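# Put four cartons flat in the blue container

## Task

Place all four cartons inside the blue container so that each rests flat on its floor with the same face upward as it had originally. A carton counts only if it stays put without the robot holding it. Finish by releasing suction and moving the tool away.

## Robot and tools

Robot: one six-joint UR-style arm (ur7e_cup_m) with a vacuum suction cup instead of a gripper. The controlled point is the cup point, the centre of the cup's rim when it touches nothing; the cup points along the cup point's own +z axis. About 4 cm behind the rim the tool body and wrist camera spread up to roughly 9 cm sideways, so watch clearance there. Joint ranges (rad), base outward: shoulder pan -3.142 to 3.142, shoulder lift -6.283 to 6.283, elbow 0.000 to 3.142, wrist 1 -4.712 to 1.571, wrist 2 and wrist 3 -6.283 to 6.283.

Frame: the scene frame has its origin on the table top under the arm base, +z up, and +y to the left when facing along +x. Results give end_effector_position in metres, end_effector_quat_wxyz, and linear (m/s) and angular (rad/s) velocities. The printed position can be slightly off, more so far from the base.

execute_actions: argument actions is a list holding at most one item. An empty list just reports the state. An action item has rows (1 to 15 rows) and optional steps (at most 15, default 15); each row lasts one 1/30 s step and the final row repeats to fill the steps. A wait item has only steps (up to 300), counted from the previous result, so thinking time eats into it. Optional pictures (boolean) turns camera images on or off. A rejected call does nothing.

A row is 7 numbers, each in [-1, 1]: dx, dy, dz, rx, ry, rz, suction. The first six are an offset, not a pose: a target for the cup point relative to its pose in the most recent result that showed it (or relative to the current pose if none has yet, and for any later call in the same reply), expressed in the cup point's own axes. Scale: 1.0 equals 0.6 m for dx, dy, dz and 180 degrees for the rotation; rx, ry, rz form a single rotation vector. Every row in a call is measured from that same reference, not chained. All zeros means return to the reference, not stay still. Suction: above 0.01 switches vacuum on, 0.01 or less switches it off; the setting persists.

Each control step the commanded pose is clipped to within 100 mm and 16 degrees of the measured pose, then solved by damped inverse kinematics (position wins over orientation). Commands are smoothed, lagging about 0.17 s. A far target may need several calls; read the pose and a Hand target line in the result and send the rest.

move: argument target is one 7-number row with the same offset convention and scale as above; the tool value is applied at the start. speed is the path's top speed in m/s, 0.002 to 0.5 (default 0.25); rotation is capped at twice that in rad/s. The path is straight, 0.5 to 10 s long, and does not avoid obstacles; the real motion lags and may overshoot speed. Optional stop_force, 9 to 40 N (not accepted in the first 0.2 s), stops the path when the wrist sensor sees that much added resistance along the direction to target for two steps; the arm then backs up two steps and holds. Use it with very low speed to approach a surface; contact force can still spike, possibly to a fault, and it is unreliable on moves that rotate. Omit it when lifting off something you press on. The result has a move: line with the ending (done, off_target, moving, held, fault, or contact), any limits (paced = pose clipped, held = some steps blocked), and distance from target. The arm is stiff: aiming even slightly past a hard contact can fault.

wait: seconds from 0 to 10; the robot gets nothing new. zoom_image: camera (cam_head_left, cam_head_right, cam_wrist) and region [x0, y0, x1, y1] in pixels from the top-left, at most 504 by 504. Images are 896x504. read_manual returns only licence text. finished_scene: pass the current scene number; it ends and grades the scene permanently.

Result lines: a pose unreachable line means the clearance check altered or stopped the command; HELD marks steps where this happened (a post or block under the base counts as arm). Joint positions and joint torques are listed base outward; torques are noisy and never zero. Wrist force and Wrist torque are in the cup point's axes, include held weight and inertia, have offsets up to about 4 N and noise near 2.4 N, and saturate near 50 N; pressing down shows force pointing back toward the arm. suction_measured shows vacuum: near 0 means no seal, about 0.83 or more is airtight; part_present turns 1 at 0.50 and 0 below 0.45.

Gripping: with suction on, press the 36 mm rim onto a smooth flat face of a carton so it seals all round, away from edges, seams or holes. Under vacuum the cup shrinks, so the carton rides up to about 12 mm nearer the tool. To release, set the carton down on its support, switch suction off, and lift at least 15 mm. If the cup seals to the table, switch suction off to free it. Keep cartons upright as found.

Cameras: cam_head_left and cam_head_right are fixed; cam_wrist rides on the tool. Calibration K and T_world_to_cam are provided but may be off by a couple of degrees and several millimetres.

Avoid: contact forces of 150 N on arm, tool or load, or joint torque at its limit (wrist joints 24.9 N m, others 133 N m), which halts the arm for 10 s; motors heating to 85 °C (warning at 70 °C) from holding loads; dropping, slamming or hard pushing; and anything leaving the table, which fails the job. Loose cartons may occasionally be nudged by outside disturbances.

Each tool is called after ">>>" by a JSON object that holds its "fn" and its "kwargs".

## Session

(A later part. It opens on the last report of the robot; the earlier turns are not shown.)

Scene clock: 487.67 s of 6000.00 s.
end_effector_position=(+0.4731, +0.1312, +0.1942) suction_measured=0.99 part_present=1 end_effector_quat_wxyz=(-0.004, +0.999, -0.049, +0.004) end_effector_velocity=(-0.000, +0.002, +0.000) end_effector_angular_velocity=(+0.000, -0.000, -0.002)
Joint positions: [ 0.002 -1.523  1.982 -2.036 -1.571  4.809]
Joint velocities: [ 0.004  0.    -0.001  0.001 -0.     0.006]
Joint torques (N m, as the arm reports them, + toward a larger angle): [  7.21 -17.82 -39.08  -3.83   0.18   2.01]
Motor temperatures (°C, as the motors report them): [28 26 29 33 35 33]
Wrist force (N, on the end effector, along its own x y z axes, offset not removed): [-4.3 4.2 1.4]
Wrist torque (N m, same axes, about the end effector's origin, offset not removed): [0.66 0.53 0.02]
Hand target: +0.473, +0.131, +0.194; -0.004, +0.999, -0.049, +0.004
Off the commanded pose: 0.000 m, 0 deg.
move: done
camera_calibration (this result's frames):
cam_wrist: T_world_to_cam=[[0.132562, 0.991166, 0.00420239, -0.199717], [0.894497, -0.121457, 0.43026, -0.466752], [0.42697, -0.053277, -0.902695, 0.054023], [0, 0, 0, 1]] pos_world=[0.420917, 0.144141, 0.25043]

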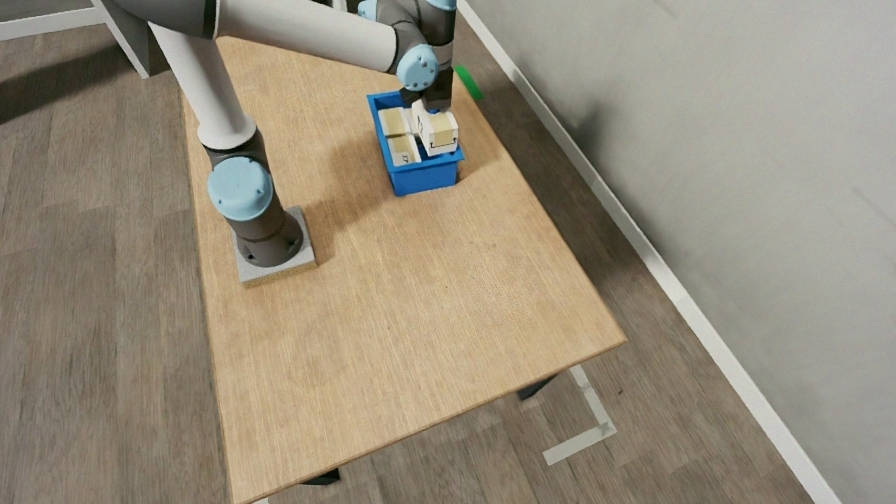

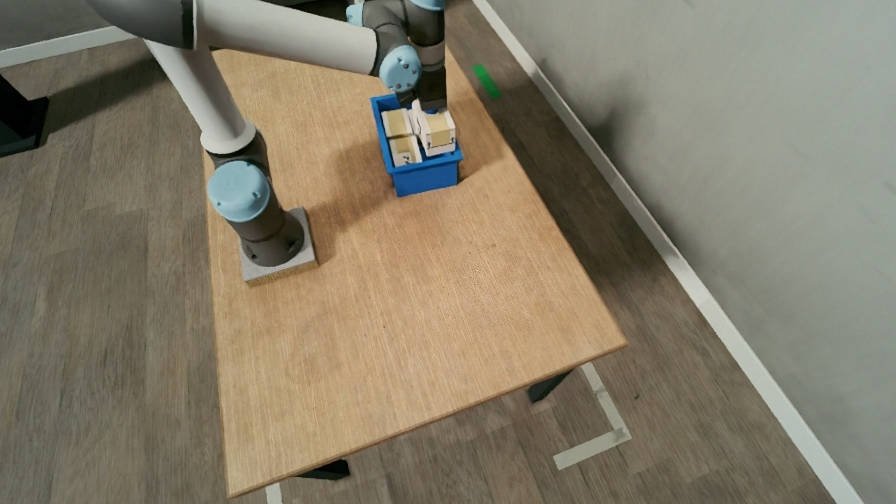

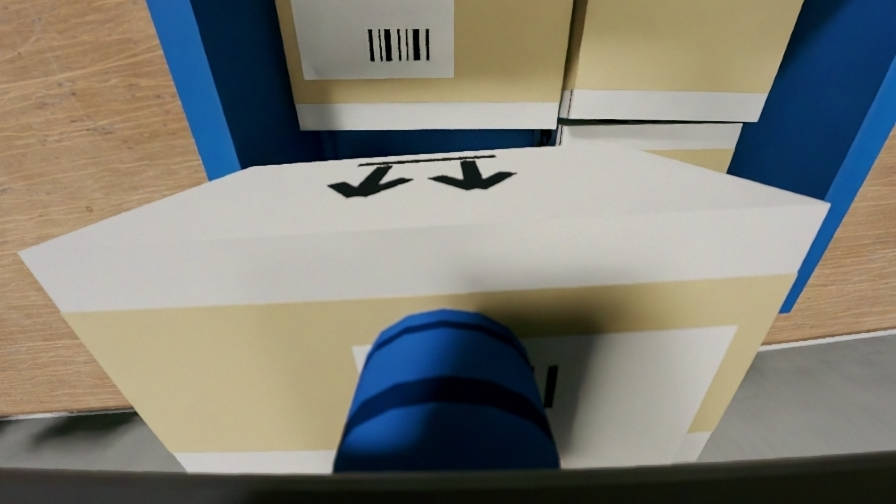

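>>> {"fn": "move", "kwargs": {"target": [0, 0, 0.082, 0, 0, 0, 1], "speed": 0.012, "stop_force": 9}}

Scene clock: 551.50 s of 6000.00 s.
end_effector_position=(+0.4734, +0.1316, +0.1453) suction_measured=0.99 part_present=1 end_effector_quat_wxyz=(-0.004, +0.999, -0.049, +0.004) end_effector_velocity=(-0.000, -0.000, -0.003) end_effector_angular_velocity=(-0.000, +0.001, +0.001)
Joint positions: [ 0.002 -1.458  2.055 -2.174 -1.571  4.809]
Joint velocities: [-0.     0.004  0.004 -0.008  0.    -0.001]
Joint torques (N m, as the arm reports them, + toward a larger angle): [ -7.48 -21.09 -10.48  -5.29   2.74  -2.32]
Motor temperatures (°C, as the motors report them): [28 26 29 33 35 33]
Wrist force (N, on the end effector, along its own x y z axes, offset not removed): [-8.1 2.0 3.2]
Wrist torque (N m, same axes, about the end effector's origin, offset not removed): [0.17 0.96 0.11]
Hand target: +0.473, +0.132, +0.145; -0.004, +0.999, -0.049, +0.004
Off the commanded pose: 0.000 m, 0 deg.
After step 90, 56.50 s passed at rest.
move: done
camera_calibration (this result's frames):
cam_wrist: T_world_to_cam=[[0.132562, 0.991166, 0.00419866, -0.199966], [0.894508, -0.121457, 0.430236, -0.445934], [0.426945, -0.0532772, -0.902707, 0.00975667], [0, 0, 0, 1]] pos_world=[0.421234, 0.144558, 0.201504]

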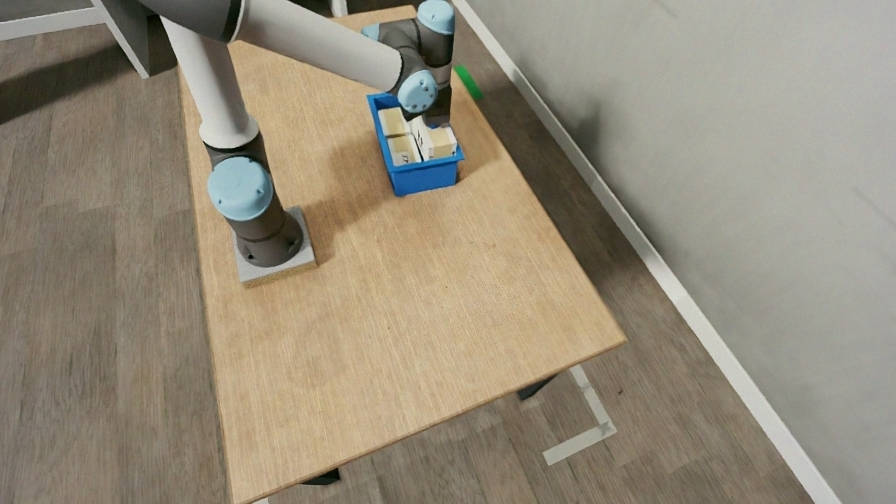

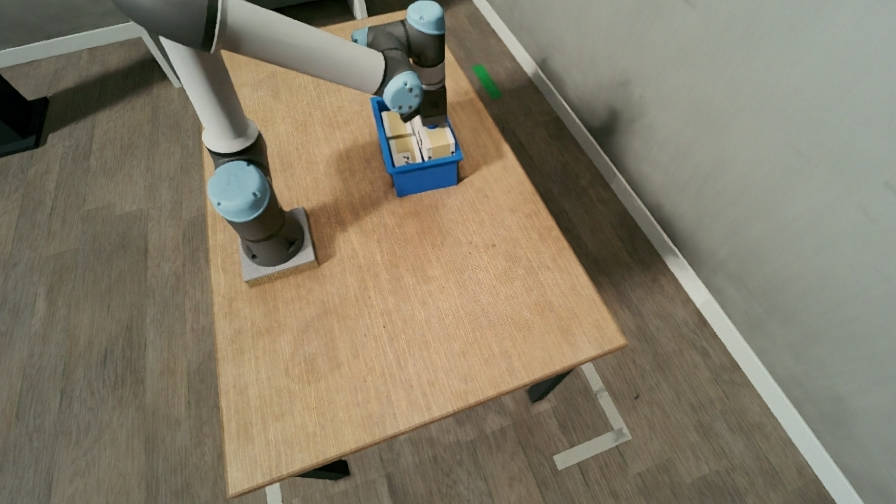

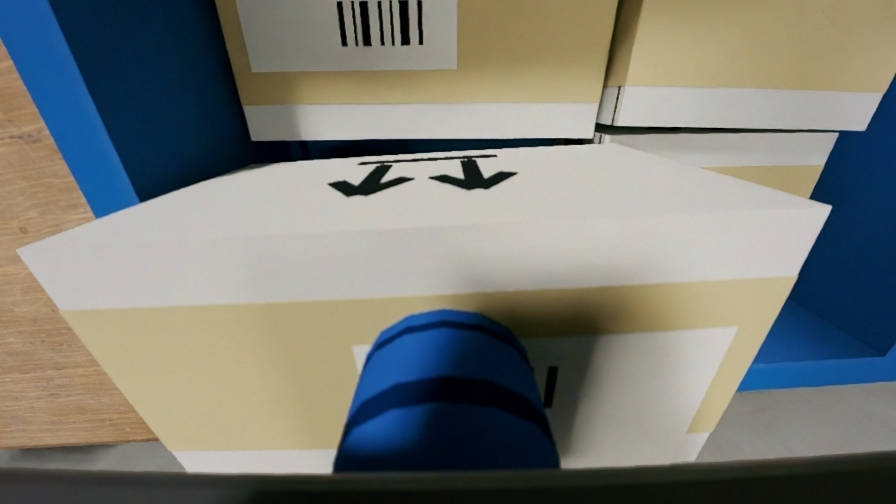

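>>> {"fn": "zoom_image", "kwargs": {"camera": "cam_head_right", "region": [360, 70, 480, 190]}}

Region (360, 70, 480, 190) of cam_head_right's 896x504 image, scaled by 4.200, with more detail than that image has.

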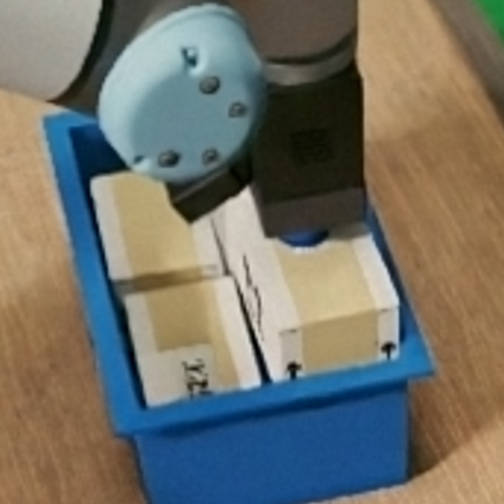

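>>> {"fn": "zoom_image", "kwargs": {"camera": "cam_wrist", "region": [540, 70, 720, 190]}}

Region (540, 70, 720, 190) of cam_wrist's 896x504 image, scaled by 2.800, with more detail than that image has.

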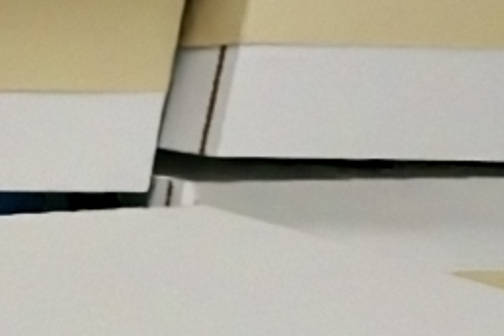

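>>> {"fn": "move", "kwargs": {"target": [0, 0.0112, 0, 0, 0, 0, 1], "speed": 0.004, "stop_force": 9}}

Scene clock: 585.00 s of 6000.00 s.
end_effector_position=(+0.4728, +0.1250, +0.1452) suction_measured=0.99 part_present=1 end_effector_quat_wxyz=(-0.004, +0.999, -0.049, +0.004) end_effector_velocity=(-0.000, -0.001, -0.000) end_effector_angular_velocity=(+0.000, +0.001, -0.001)
Joint positions: [-0.012 -1.463  2.062 -2.175 -1.571  4.795]
Joint velocities: [-0.002 -0.001  0.001  0.    -0.    -0.001]
Joint torques (N m, as the arm reports them, + toward a larger angle): [ -7.68 -35.3   -8.87  -1.48   2.49  -2.33]
Motor temperatures (°C, as the motors report them): [28 26 29 33 35 33]
Wrist force (N, on the end effector, along its own x y z axes, offset not removed): [-1.1 4.1 1.4]
Wrist torque (N m, same axes, about the end effector's origin, offset not removed): [0.83 -0.38 0.15]
Hand target: +0.473, +0.125, +0.145; -0.004, +0.999, -0.049, +0.004
Off the commanded pose: 0.000 m, 0 deg.
After step 90, 28.60 s passed at rest.
move: done
camera_calibration (this result's frames):
cam_wrist: T_world_to_cam=[[0.132566, 0.991166, 0.00412671, -0.193326], [0.894514, -0.12143, 0.430232, -0.446127], [0.426932, -0.0533428, -0.902709, 0.00963885], [0, 0, 0, 1]] pos_world=[0.42058, 0.137959, 0.201437]

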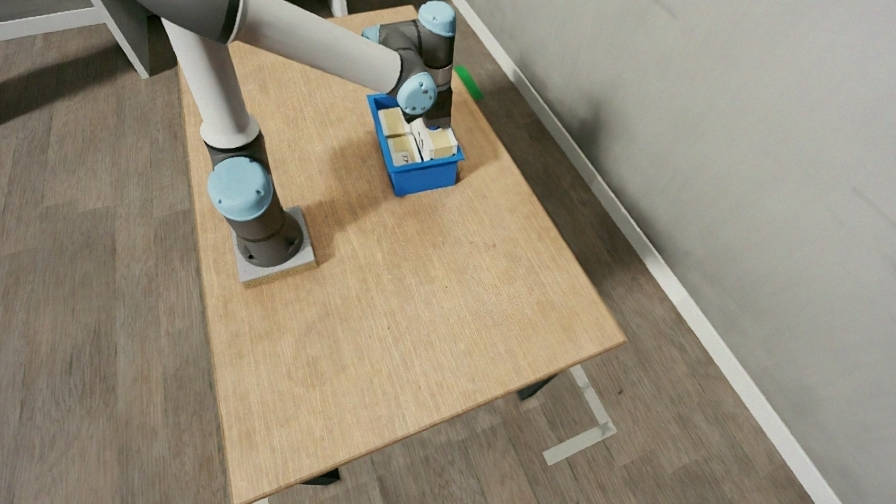

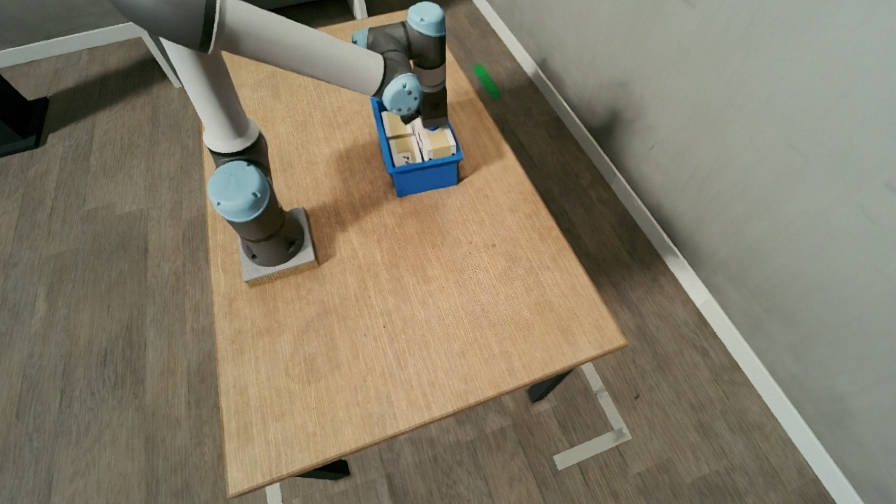

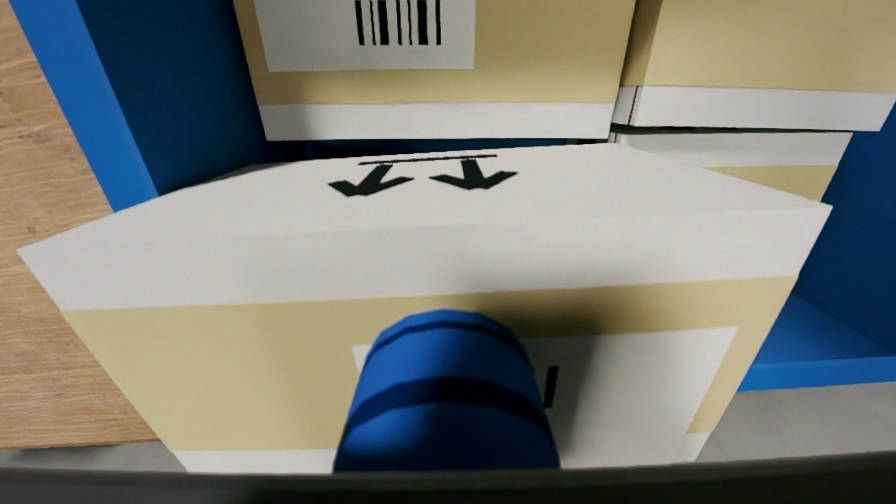

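>>> {"fn": "move", "kwargs": {"target": [0, 0, 0.1337, 0, 0, 0, 1], "speed": 0.01, "stop_force": 9}}

Scene clock: 594.37 s of 6000.00 s.
end_effector_position=(+0.4729, +0.1255, +0.0892) suction_measured=0.99 part_present=1 end_effector_quat_wxyz=(-0.004, +0.999, -0.049, +0.004) end_effector_velocity=(-0.001, +0.001, +0.002) end_effector_angular_velocity=(+0.000, +0.004, +0.002)
Joint positions: [-0.012 -1.367  2.129 -2.338 -1.571  4.795]
Joint velocities: [ 0.001 -0.004 -0.002  0.011  0.    -0.001]
Joint torques (N m, as the arm reports them, + toward a larger angle): [  1.77 -28.65 -27.76  -0.28   0.46   1.79]
Motor temperatures (°C, as the motors report them): [28 26 29 33 35 33]
Wrist force (N, on the end effector, along its own x y z axes, offset not removed): [-7.0 -1.1 -17.5]
Wrist torque (N m, same axes, about the end effector's origin, offset not removed): [0.20 0.28 0.23]
Hand target: +0.473, +0.125, +0.090; -0.004, +0.999, -0.049, +0.004
Off the commanded pose: 0.024 m, 0 deg.
After step 90, 0.40 s passed at rest.
move: contact
camera_calibration (this result's frames):
cam_wrist: T_world_to_cam=[[0.132515, 0.991172, 0.00410449, -0.193561], [0.894656, -0.121392, 0.429946, -0.422158], [0.426649, -0.0533024, -0.902845, -0.0408482], [0, 0, 0, 1]] pos_world=[0.420764, 0.138429, 0.14542]

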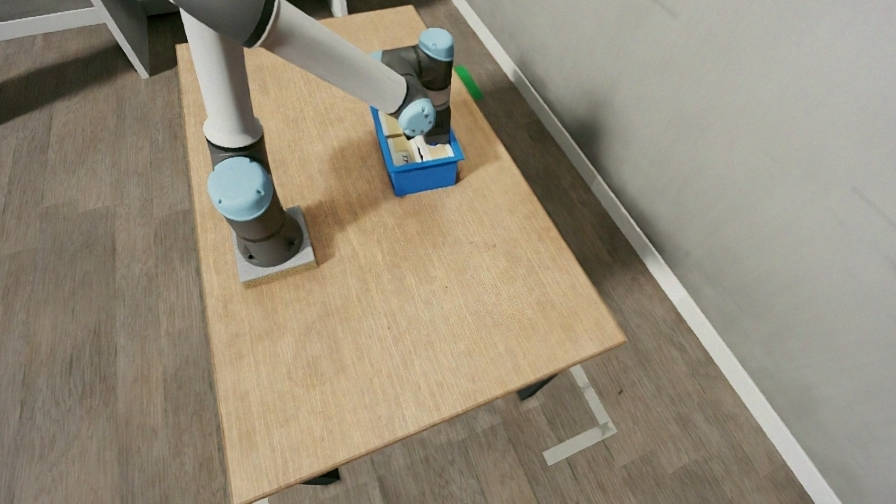

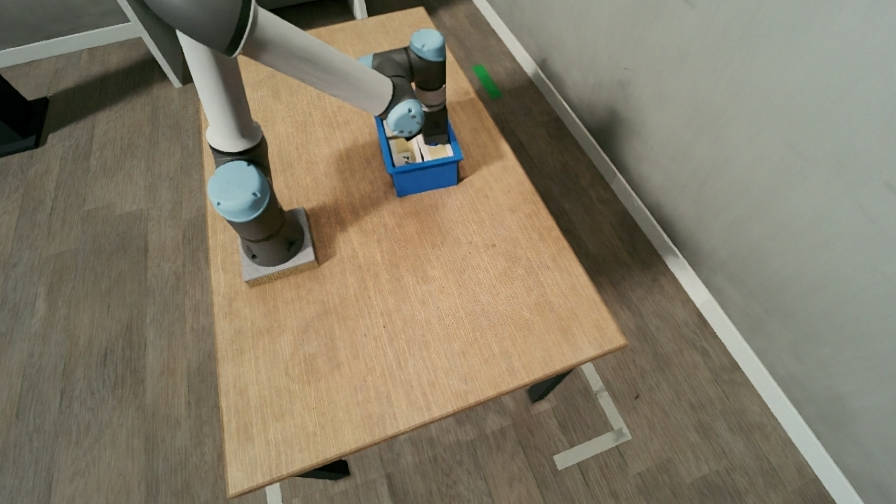

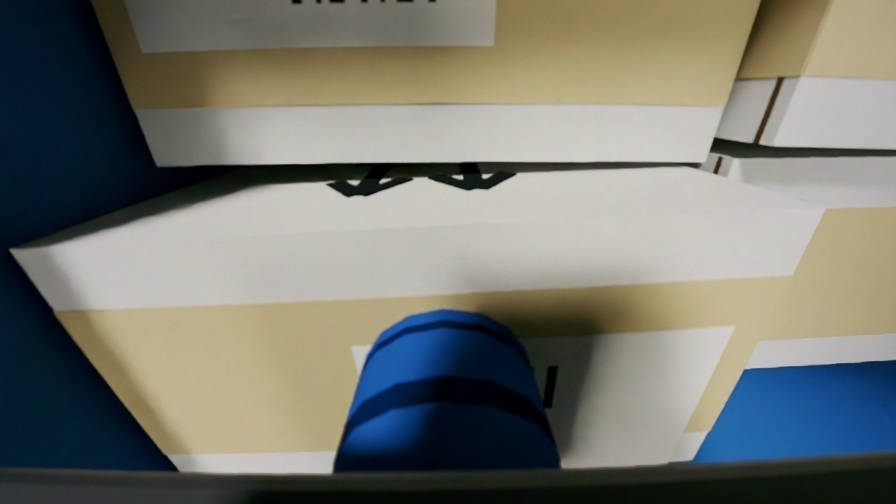

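>>> {"fn": "execute_actions", "kwargs": {"actions": []}}

Scene clock: 611.00 s of 6000.00 s.
end_effector_position=(+0.4731, +0.1254, +0.0897) suction_measured=0.99 part_present=1 end_effector_quat_wxyz=(-0.004, +0.999, -0.049, +0.004) end_effector_velocity=(+0.001, -0.001, +0.000) end_effector_angular_velocity=(+0.000, -0.000, -0.003)
Joint positions: [-0.012 -1.368  2.128 -2.337 -1.571  4.795]
Joint velocities: [-0.003  0.    -0.001  0.     0.     0.   ]
Joint torques (N m, as the arm reports them, + toward a larger angle): [ -7.54 -37.83 -35.01  -4.68   0.63  -0.01]
Motor temperatures (°C, as the motors report them): [28 26 29 34 35 33]
Wrist force (N, on the end effector, along its own x y z axes, offset not removed): [-7.4 3.1 3.1]
Wrist torque (N m, same axes, about the end effector's origin, offset not removed): [0.33 0.41 0.07]
Hand target: +0.473, +0.125, +0.090; -0.004, +0.999, -0.049, +0.004
Off the commanded pose: 0.025 m, 0 deg.
Steps of this call (steps 1 to 90: nothing new was sent; then 13.63 s passed at rest). Readings (end_effector_position | what the end effector reports):
1: (+0.4729, +0.1254, +0.0893) | suction_measured=0.99 part_present=1
2: (+0.4729, +0.1254, +0.0893) | suction_measured=0.99 part_present=1
4: (+0.4729, +0.1254, +0.0894) | suction_measured=0.99 part_present=1
8: (+0.4730, +0.1254, +0.0896) | suction_measured=0.99 part_present=1
90: the state above
camera_calibration (this result's frames):
cam_wrist: T_world_to_cam=[[0.132564, 0.991166, 0.00414088, -0.193584], [0.894517, -0.121435, 0.430223, -0.422509], [0.426926, -0.0533281, -0.902713, -0.0405855], [0, 0, 0, 1]] pos_world=[0.420931, 0.138402, 0.145938]

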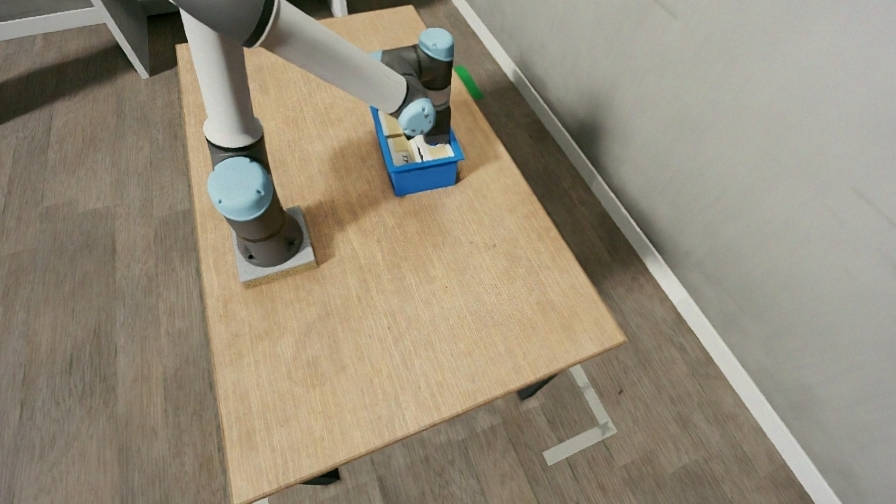

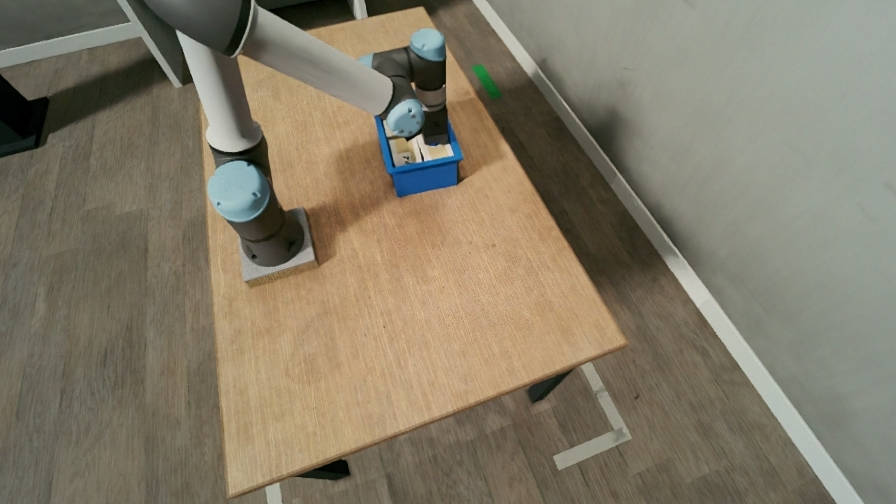

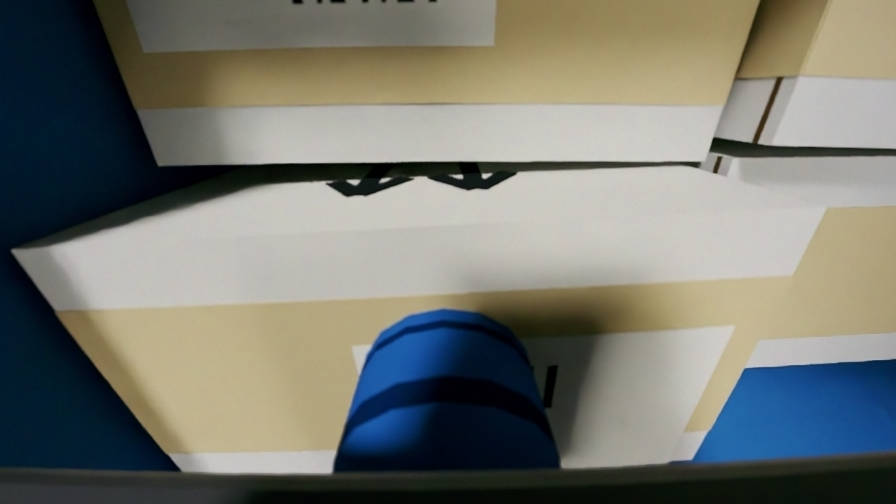

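>>> {"fn": "move", "kwargs": {"target": [0, 0, -0.0133, 0, 0, 0, 1], "speed": 0.02}}

Scene clock: 633.40 s of 6000.00 s.
end_effector_position=(+0.4731, +0.1254, +0.0974) suction_measured=0.99 part_present=1 end_effector_quat_wxyz=(-0.004, +0.999, -0.049, +0.004) end_effector_velocity=(+0.000, +0.000, +0.003) end_effector_angular_velocity=(-0.000, -0.001, +0.001)
Joint positions: [-0.012 -1.383  2.12  -2.314 -1.571  4.795]
Joint velocities: [ 0.001 -0.005 -0.004  0.008  0.     0.   ]
Joint torques (N m, as the arm reports them, + toward a larger angle): [ -8.49 -36.28 -37.05  -1.85   0.7   -2.28]
Motor temperatures (°C, as the motors report them): [28 26 29 34 35 33]
Wrist force (N, on the end effector, along its own x y z axes, offset not removed): [-5.3 5.1 2.9]
Wrist torque (N m, same axes, about the end effector's origin, offset not removed): [0.76 0.30 0.08]
Hand target: +0.473, +0.125, +0.098; -0.004, +0.999, -0.049, +0.004
Off the commanded pose: 0.000 m, 0 deg.
After step 90, 18.67 s passed at rest.
move: done
camera_calibration (this result's frames):
cam_wrist: T_world_to_cam=[[0.132573, 0.991165, 0.0041444, -0.193552], [0.894504, -0.121443, 0.43025, -0.425775], [0.426952, -0.0533323, -0.9027, -0.0336488], [0, 0, 0, 1]] pos_world=[0.420883, 0.138339, 0.153617]

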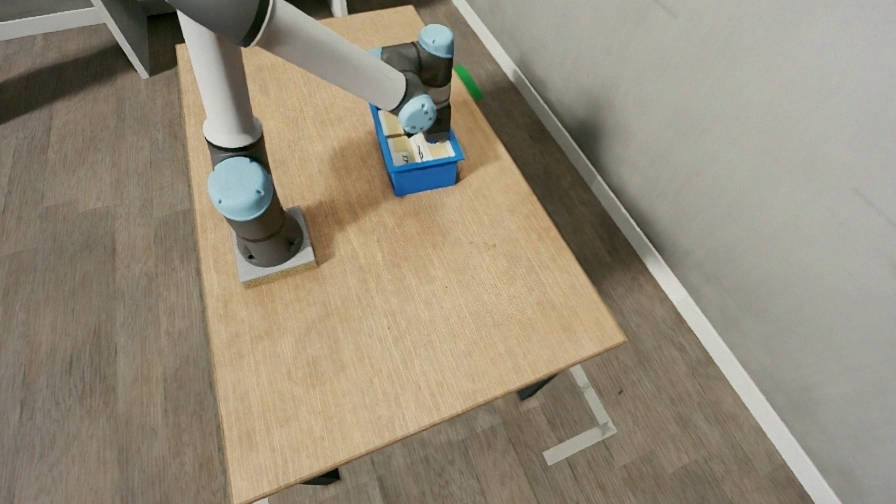

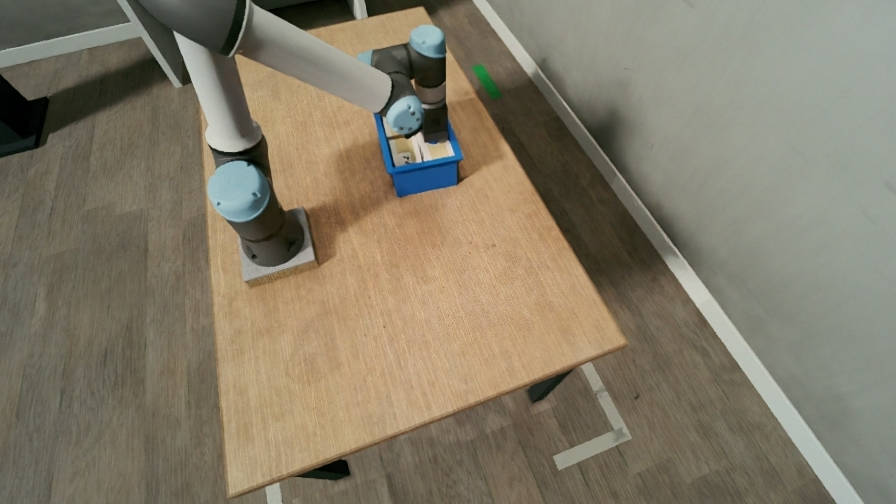

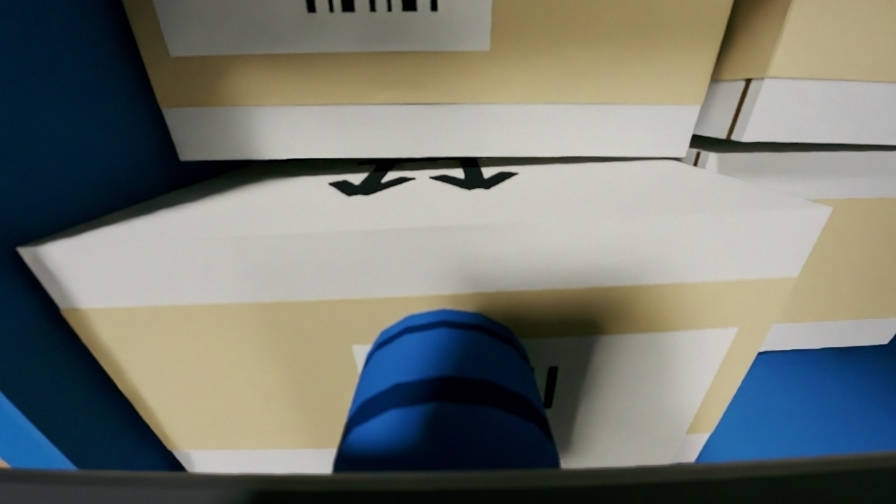

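>>> {"fn": "move", "kwargs": {"target": [-0.0042, -0.0017, 0, 0, 0, 0, 1], "speed": 0.01}}

Scene clock: 674.73 s of 6000.00 s.
end_effector_position=(+0.4708, +0.1266, +0.0974) suction_measured=0.99 part_present=1 end_effector_quat_wxyz=(-0.004, +0.999, -0.049, +0.004) end_effector_velocity=(-0.001, +0.001, -0.000) end_effector_angular_velocity=(-0.000, -0.000, +0.002)
Joint positions: [-0.009 -1.387  2.125 -2.315 -1.571  4.797]
Joint velocities: [ 0.002 -0.002  0.003 -0.001  0.     0.   ]
Joint torques (N m, as the arm reports them, + toward a larger angle): [  7.68 -35.33  -5.45  -4.56   0.62   2.17]
Motor temperatures (°C, as the motors report them): [28 27 29 34 35 33]
Wrist force (N, on the end effector, along its own x y z axes, offset not removed): [-1.7 0.0 7.1]
Wrist torque (N m, same axes, about the end effector's origin, offset not removed): [-0.08 0.12 -0.01]
Hand target: +0.471, +0.127, +0.097; -0.004, +0.999, -0.049, +0.004
Off the commanded pose: 0.000 m, 0 deg.
After step 90, 37.63 s passed at rest.
move: done
camera_calibration (this result's frames):
cam_wrist: T_world_to_cam=[[0.132575, 0.991164, 0.00416088, -0.194442], [0.894496, -0.121451, 0.430264, -0.423604], [0.426968, -0.0533205, -0.902694, -0.0326044], [0, 0, 0, 1]] pos_world=[0.418612, 0.139538, 0.153639]

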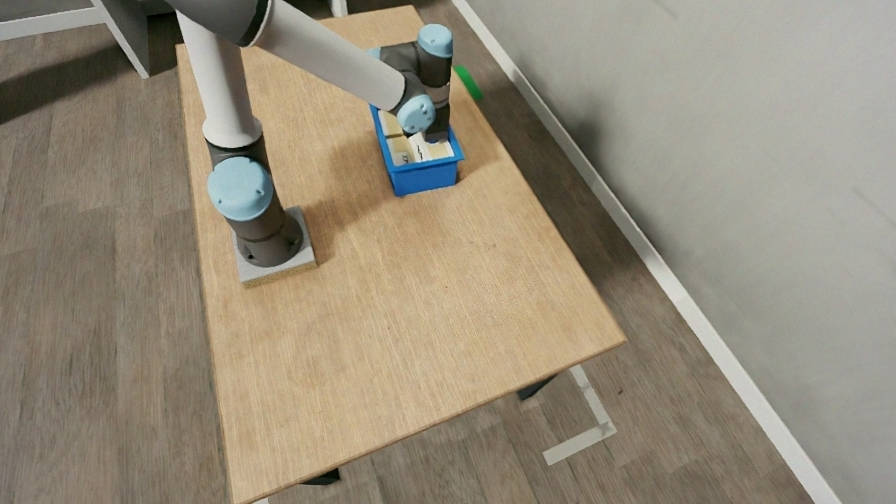

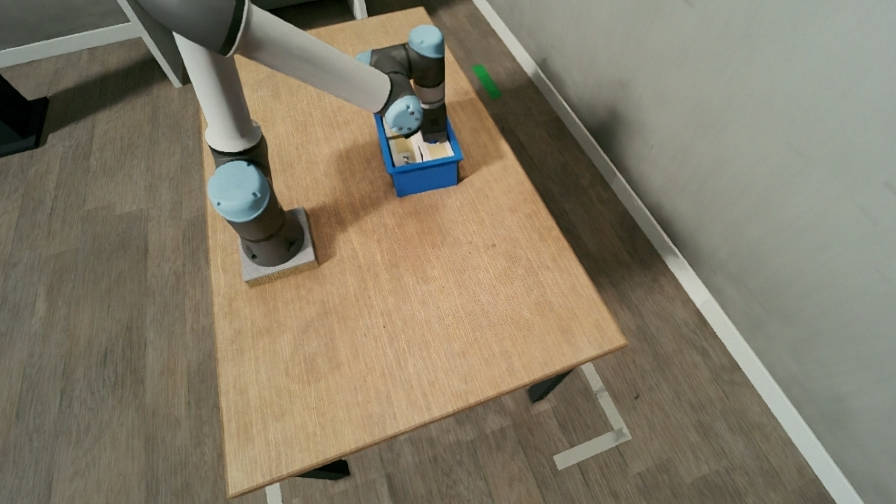

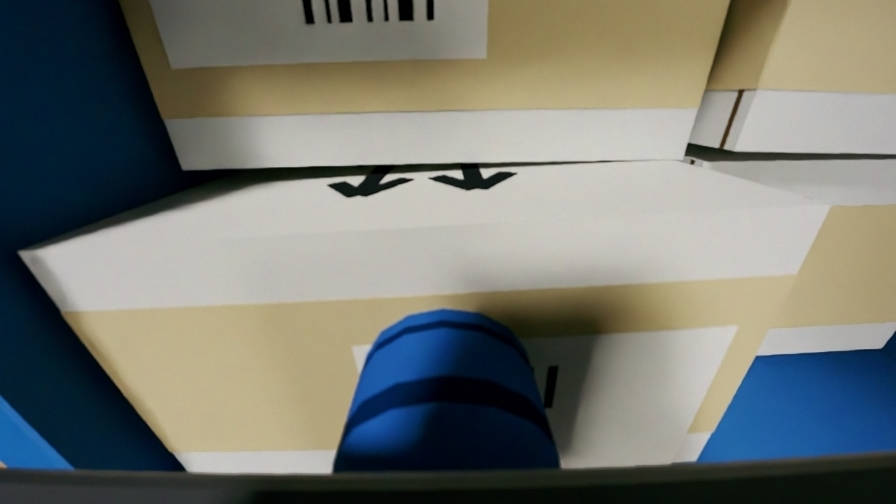

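>>> {"fn": "move", "kwargs": {"target": [0, 0, 0.0375, 0, 0, 0, 1], "speed": 0.01, "stop_force": 9}}

Scene clock: 679.93 s of 6000.00 s.
end_effector_position=(+0.4706, +0.1267, +0.0888) suction_measured=0.99 part_present=1 end_effector_quat_wxyz=(-0.004, +0.999, -0.049, +0.004) end_effector_velocity=(-0.001, -0.001, +0.002) end_effector_angular_velocity=(+0.000, +0.004, -0.001)
Joint positions: [-0.009 -1.371  2.134 -2.34  -1.571  4.797]
Joint velocities: [-0.002 -0.005 -0.002  0.011 -0.    -0.001]
Joint torques (N m, as the arm reports them, + toward a larger angle): [  0.35 -27.19 -27.1    0.45  -0.23  -0.19]
Motor temperatures (°C, as the motors report them): [28 27 29 34 35 33]
Wrist force (N, on the end effector, along its own x y z axes, offset not removed): [-5.5 -5.2 -15.8]
Wrist torque (N m, same axes, about the end effector's origin, offset not removed): [-0.61 0.12 -0.03]
Hand target: +0.471, +0.127, +0.089; -0.004, +0.999, -0.049, +0.004
Off the commanded pose: 0.014 m, 0 deg.
After step 90, 0.97 s passed at rest.
move: contact
camera_calibration (this result's frames):
cam_wrist: T_world_to_cam=[[0.132571, 0.991165, 0.00412414, -0.194508], [0.894632, -0.121448, 0.429981, -0.419707], [0.426683, -0.0533134, -0.902828, -0.0401768], [0, 0, 0, 1]] pos_world=[0.418412, 0.139674, 0.144996]

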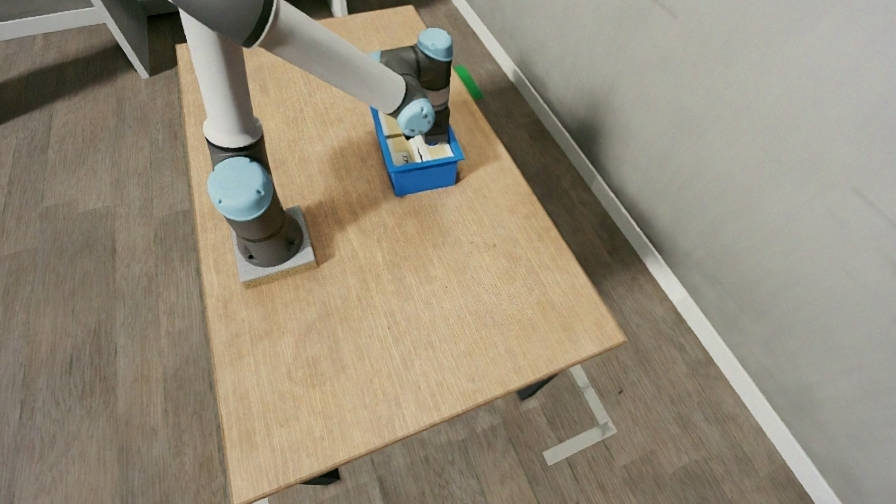

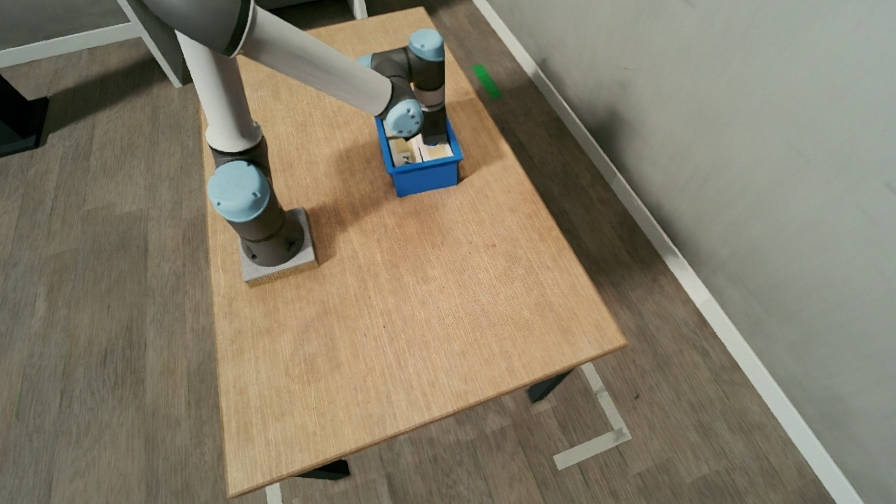

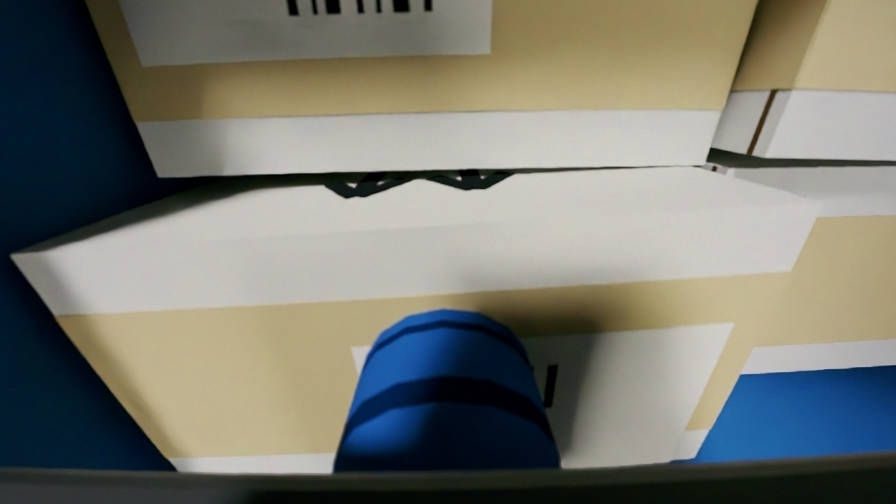

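>>> {"fn": "zoom_image", "kwargs": {"camera": "cam_head_left", "region": [340, 60, 500, 210]}}

Region (340, 60, 500, 210) of cam_head_left's 896x504 image, scaled by 3.150, with more detail than that image has; it fills the top 472 rows of this view, and the rest is white.

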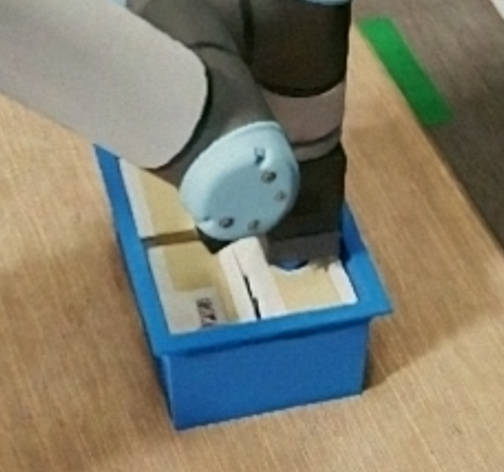

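>>> {"fn": "move", "kwargs": {"target": [0, 0, -0.01, 0, 0, 0, 1], "speed": 0.015}}

Scene clock: 705.50 s of 6000.00 s.
end_effector_position=(+0.4706, +0.1266, +0.0945) suction_measured=0.99 part_present=1 end_effector_quat_wxyz=(-0.004, +0.999, -0.049, +0.004) end_effector_velocity=(-0.000, -0.000, +0.002) end_effector_angular_velocity=(+0.000, +0.001, -0.001)
Joint positions: [-0.009 -1.381  2.128 -2.323 -1.571  4.797]
Joint velocities: [-0.001 -0.005 -0.003  0.008 -0.     0.   ]
Joint torques (N m, as the arm reports them, + toward a larger angle): [ -1.81 -38.26 -35.34  -0.83  -0.02  -0.51]
Motor temperatures (°C, as the motors report them): [28 27 29 34 35 33]
Wrist force (N, on the end effector, along its own x y z axes, offset not removed): [-3.7 0.2 5.3]
Wrist torque (N m, same axes, about the end effector's origin, offset not removed): [0.14 0.60 0.14]
Hand target: +0.471, +0.127, +0.095; -0.004, +0.999, -0.049, +0.004
Off the commanded pose: 0.000 m, 0 deg.
After step 90, 21.87 s passed at rest.
move: done
camera_calibration (this result's frames):
cam_wrist: T_world_to_cam=[[0.132571, 0.991165, 0.00412891, -0.194485], [0.894615, -0.121449, 0.430018, -0.422147], [0.42672, -0.0533141, -0.902811, -0.0350218], [0, 0, 0, 1]] pos_world=[0.418386, 0.13963, 0.150716]

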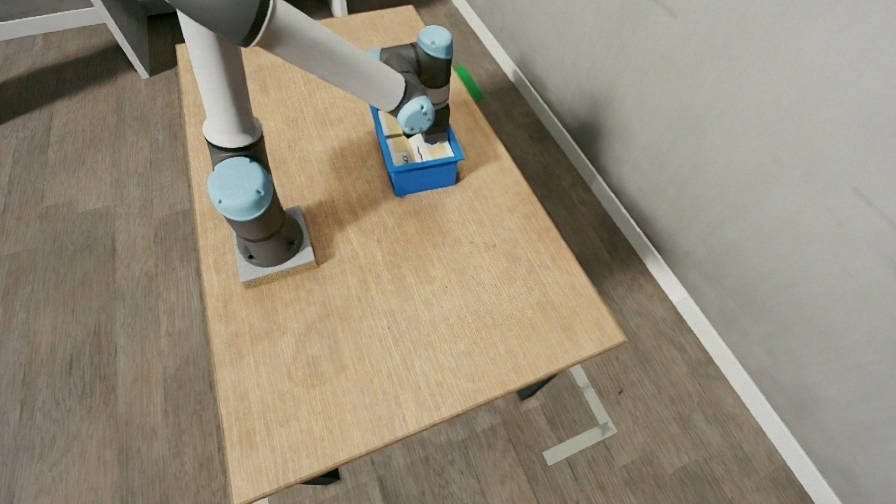

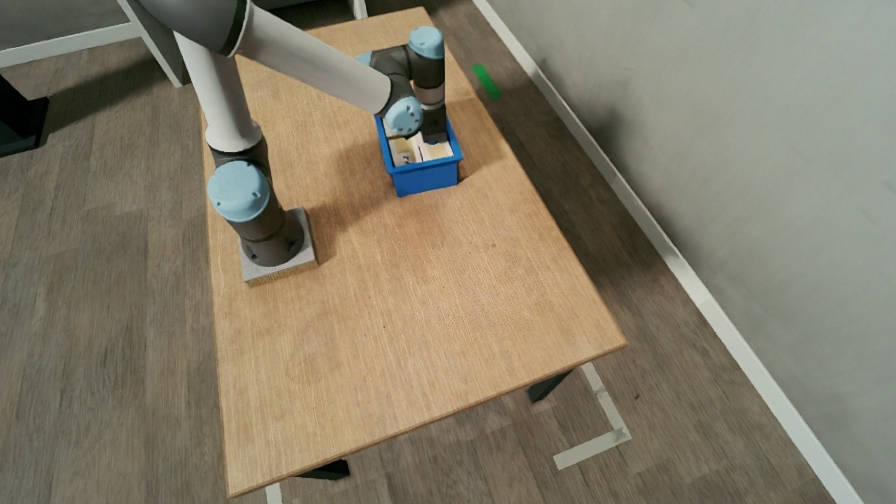

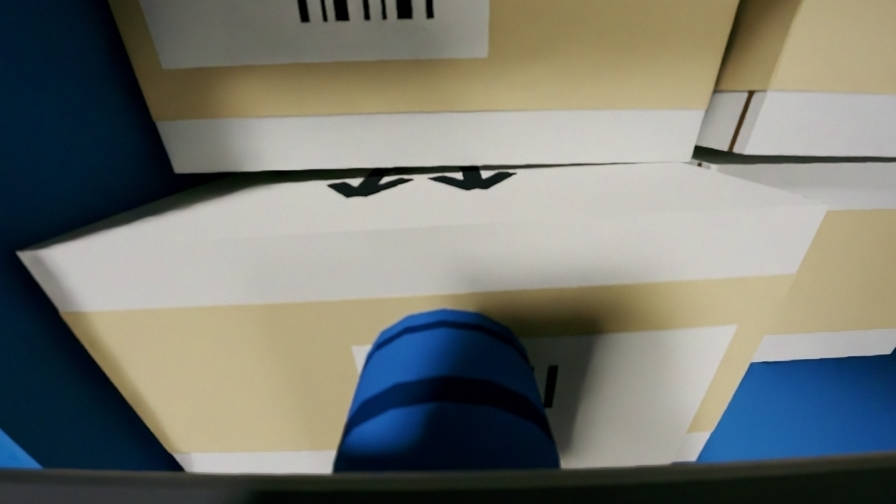

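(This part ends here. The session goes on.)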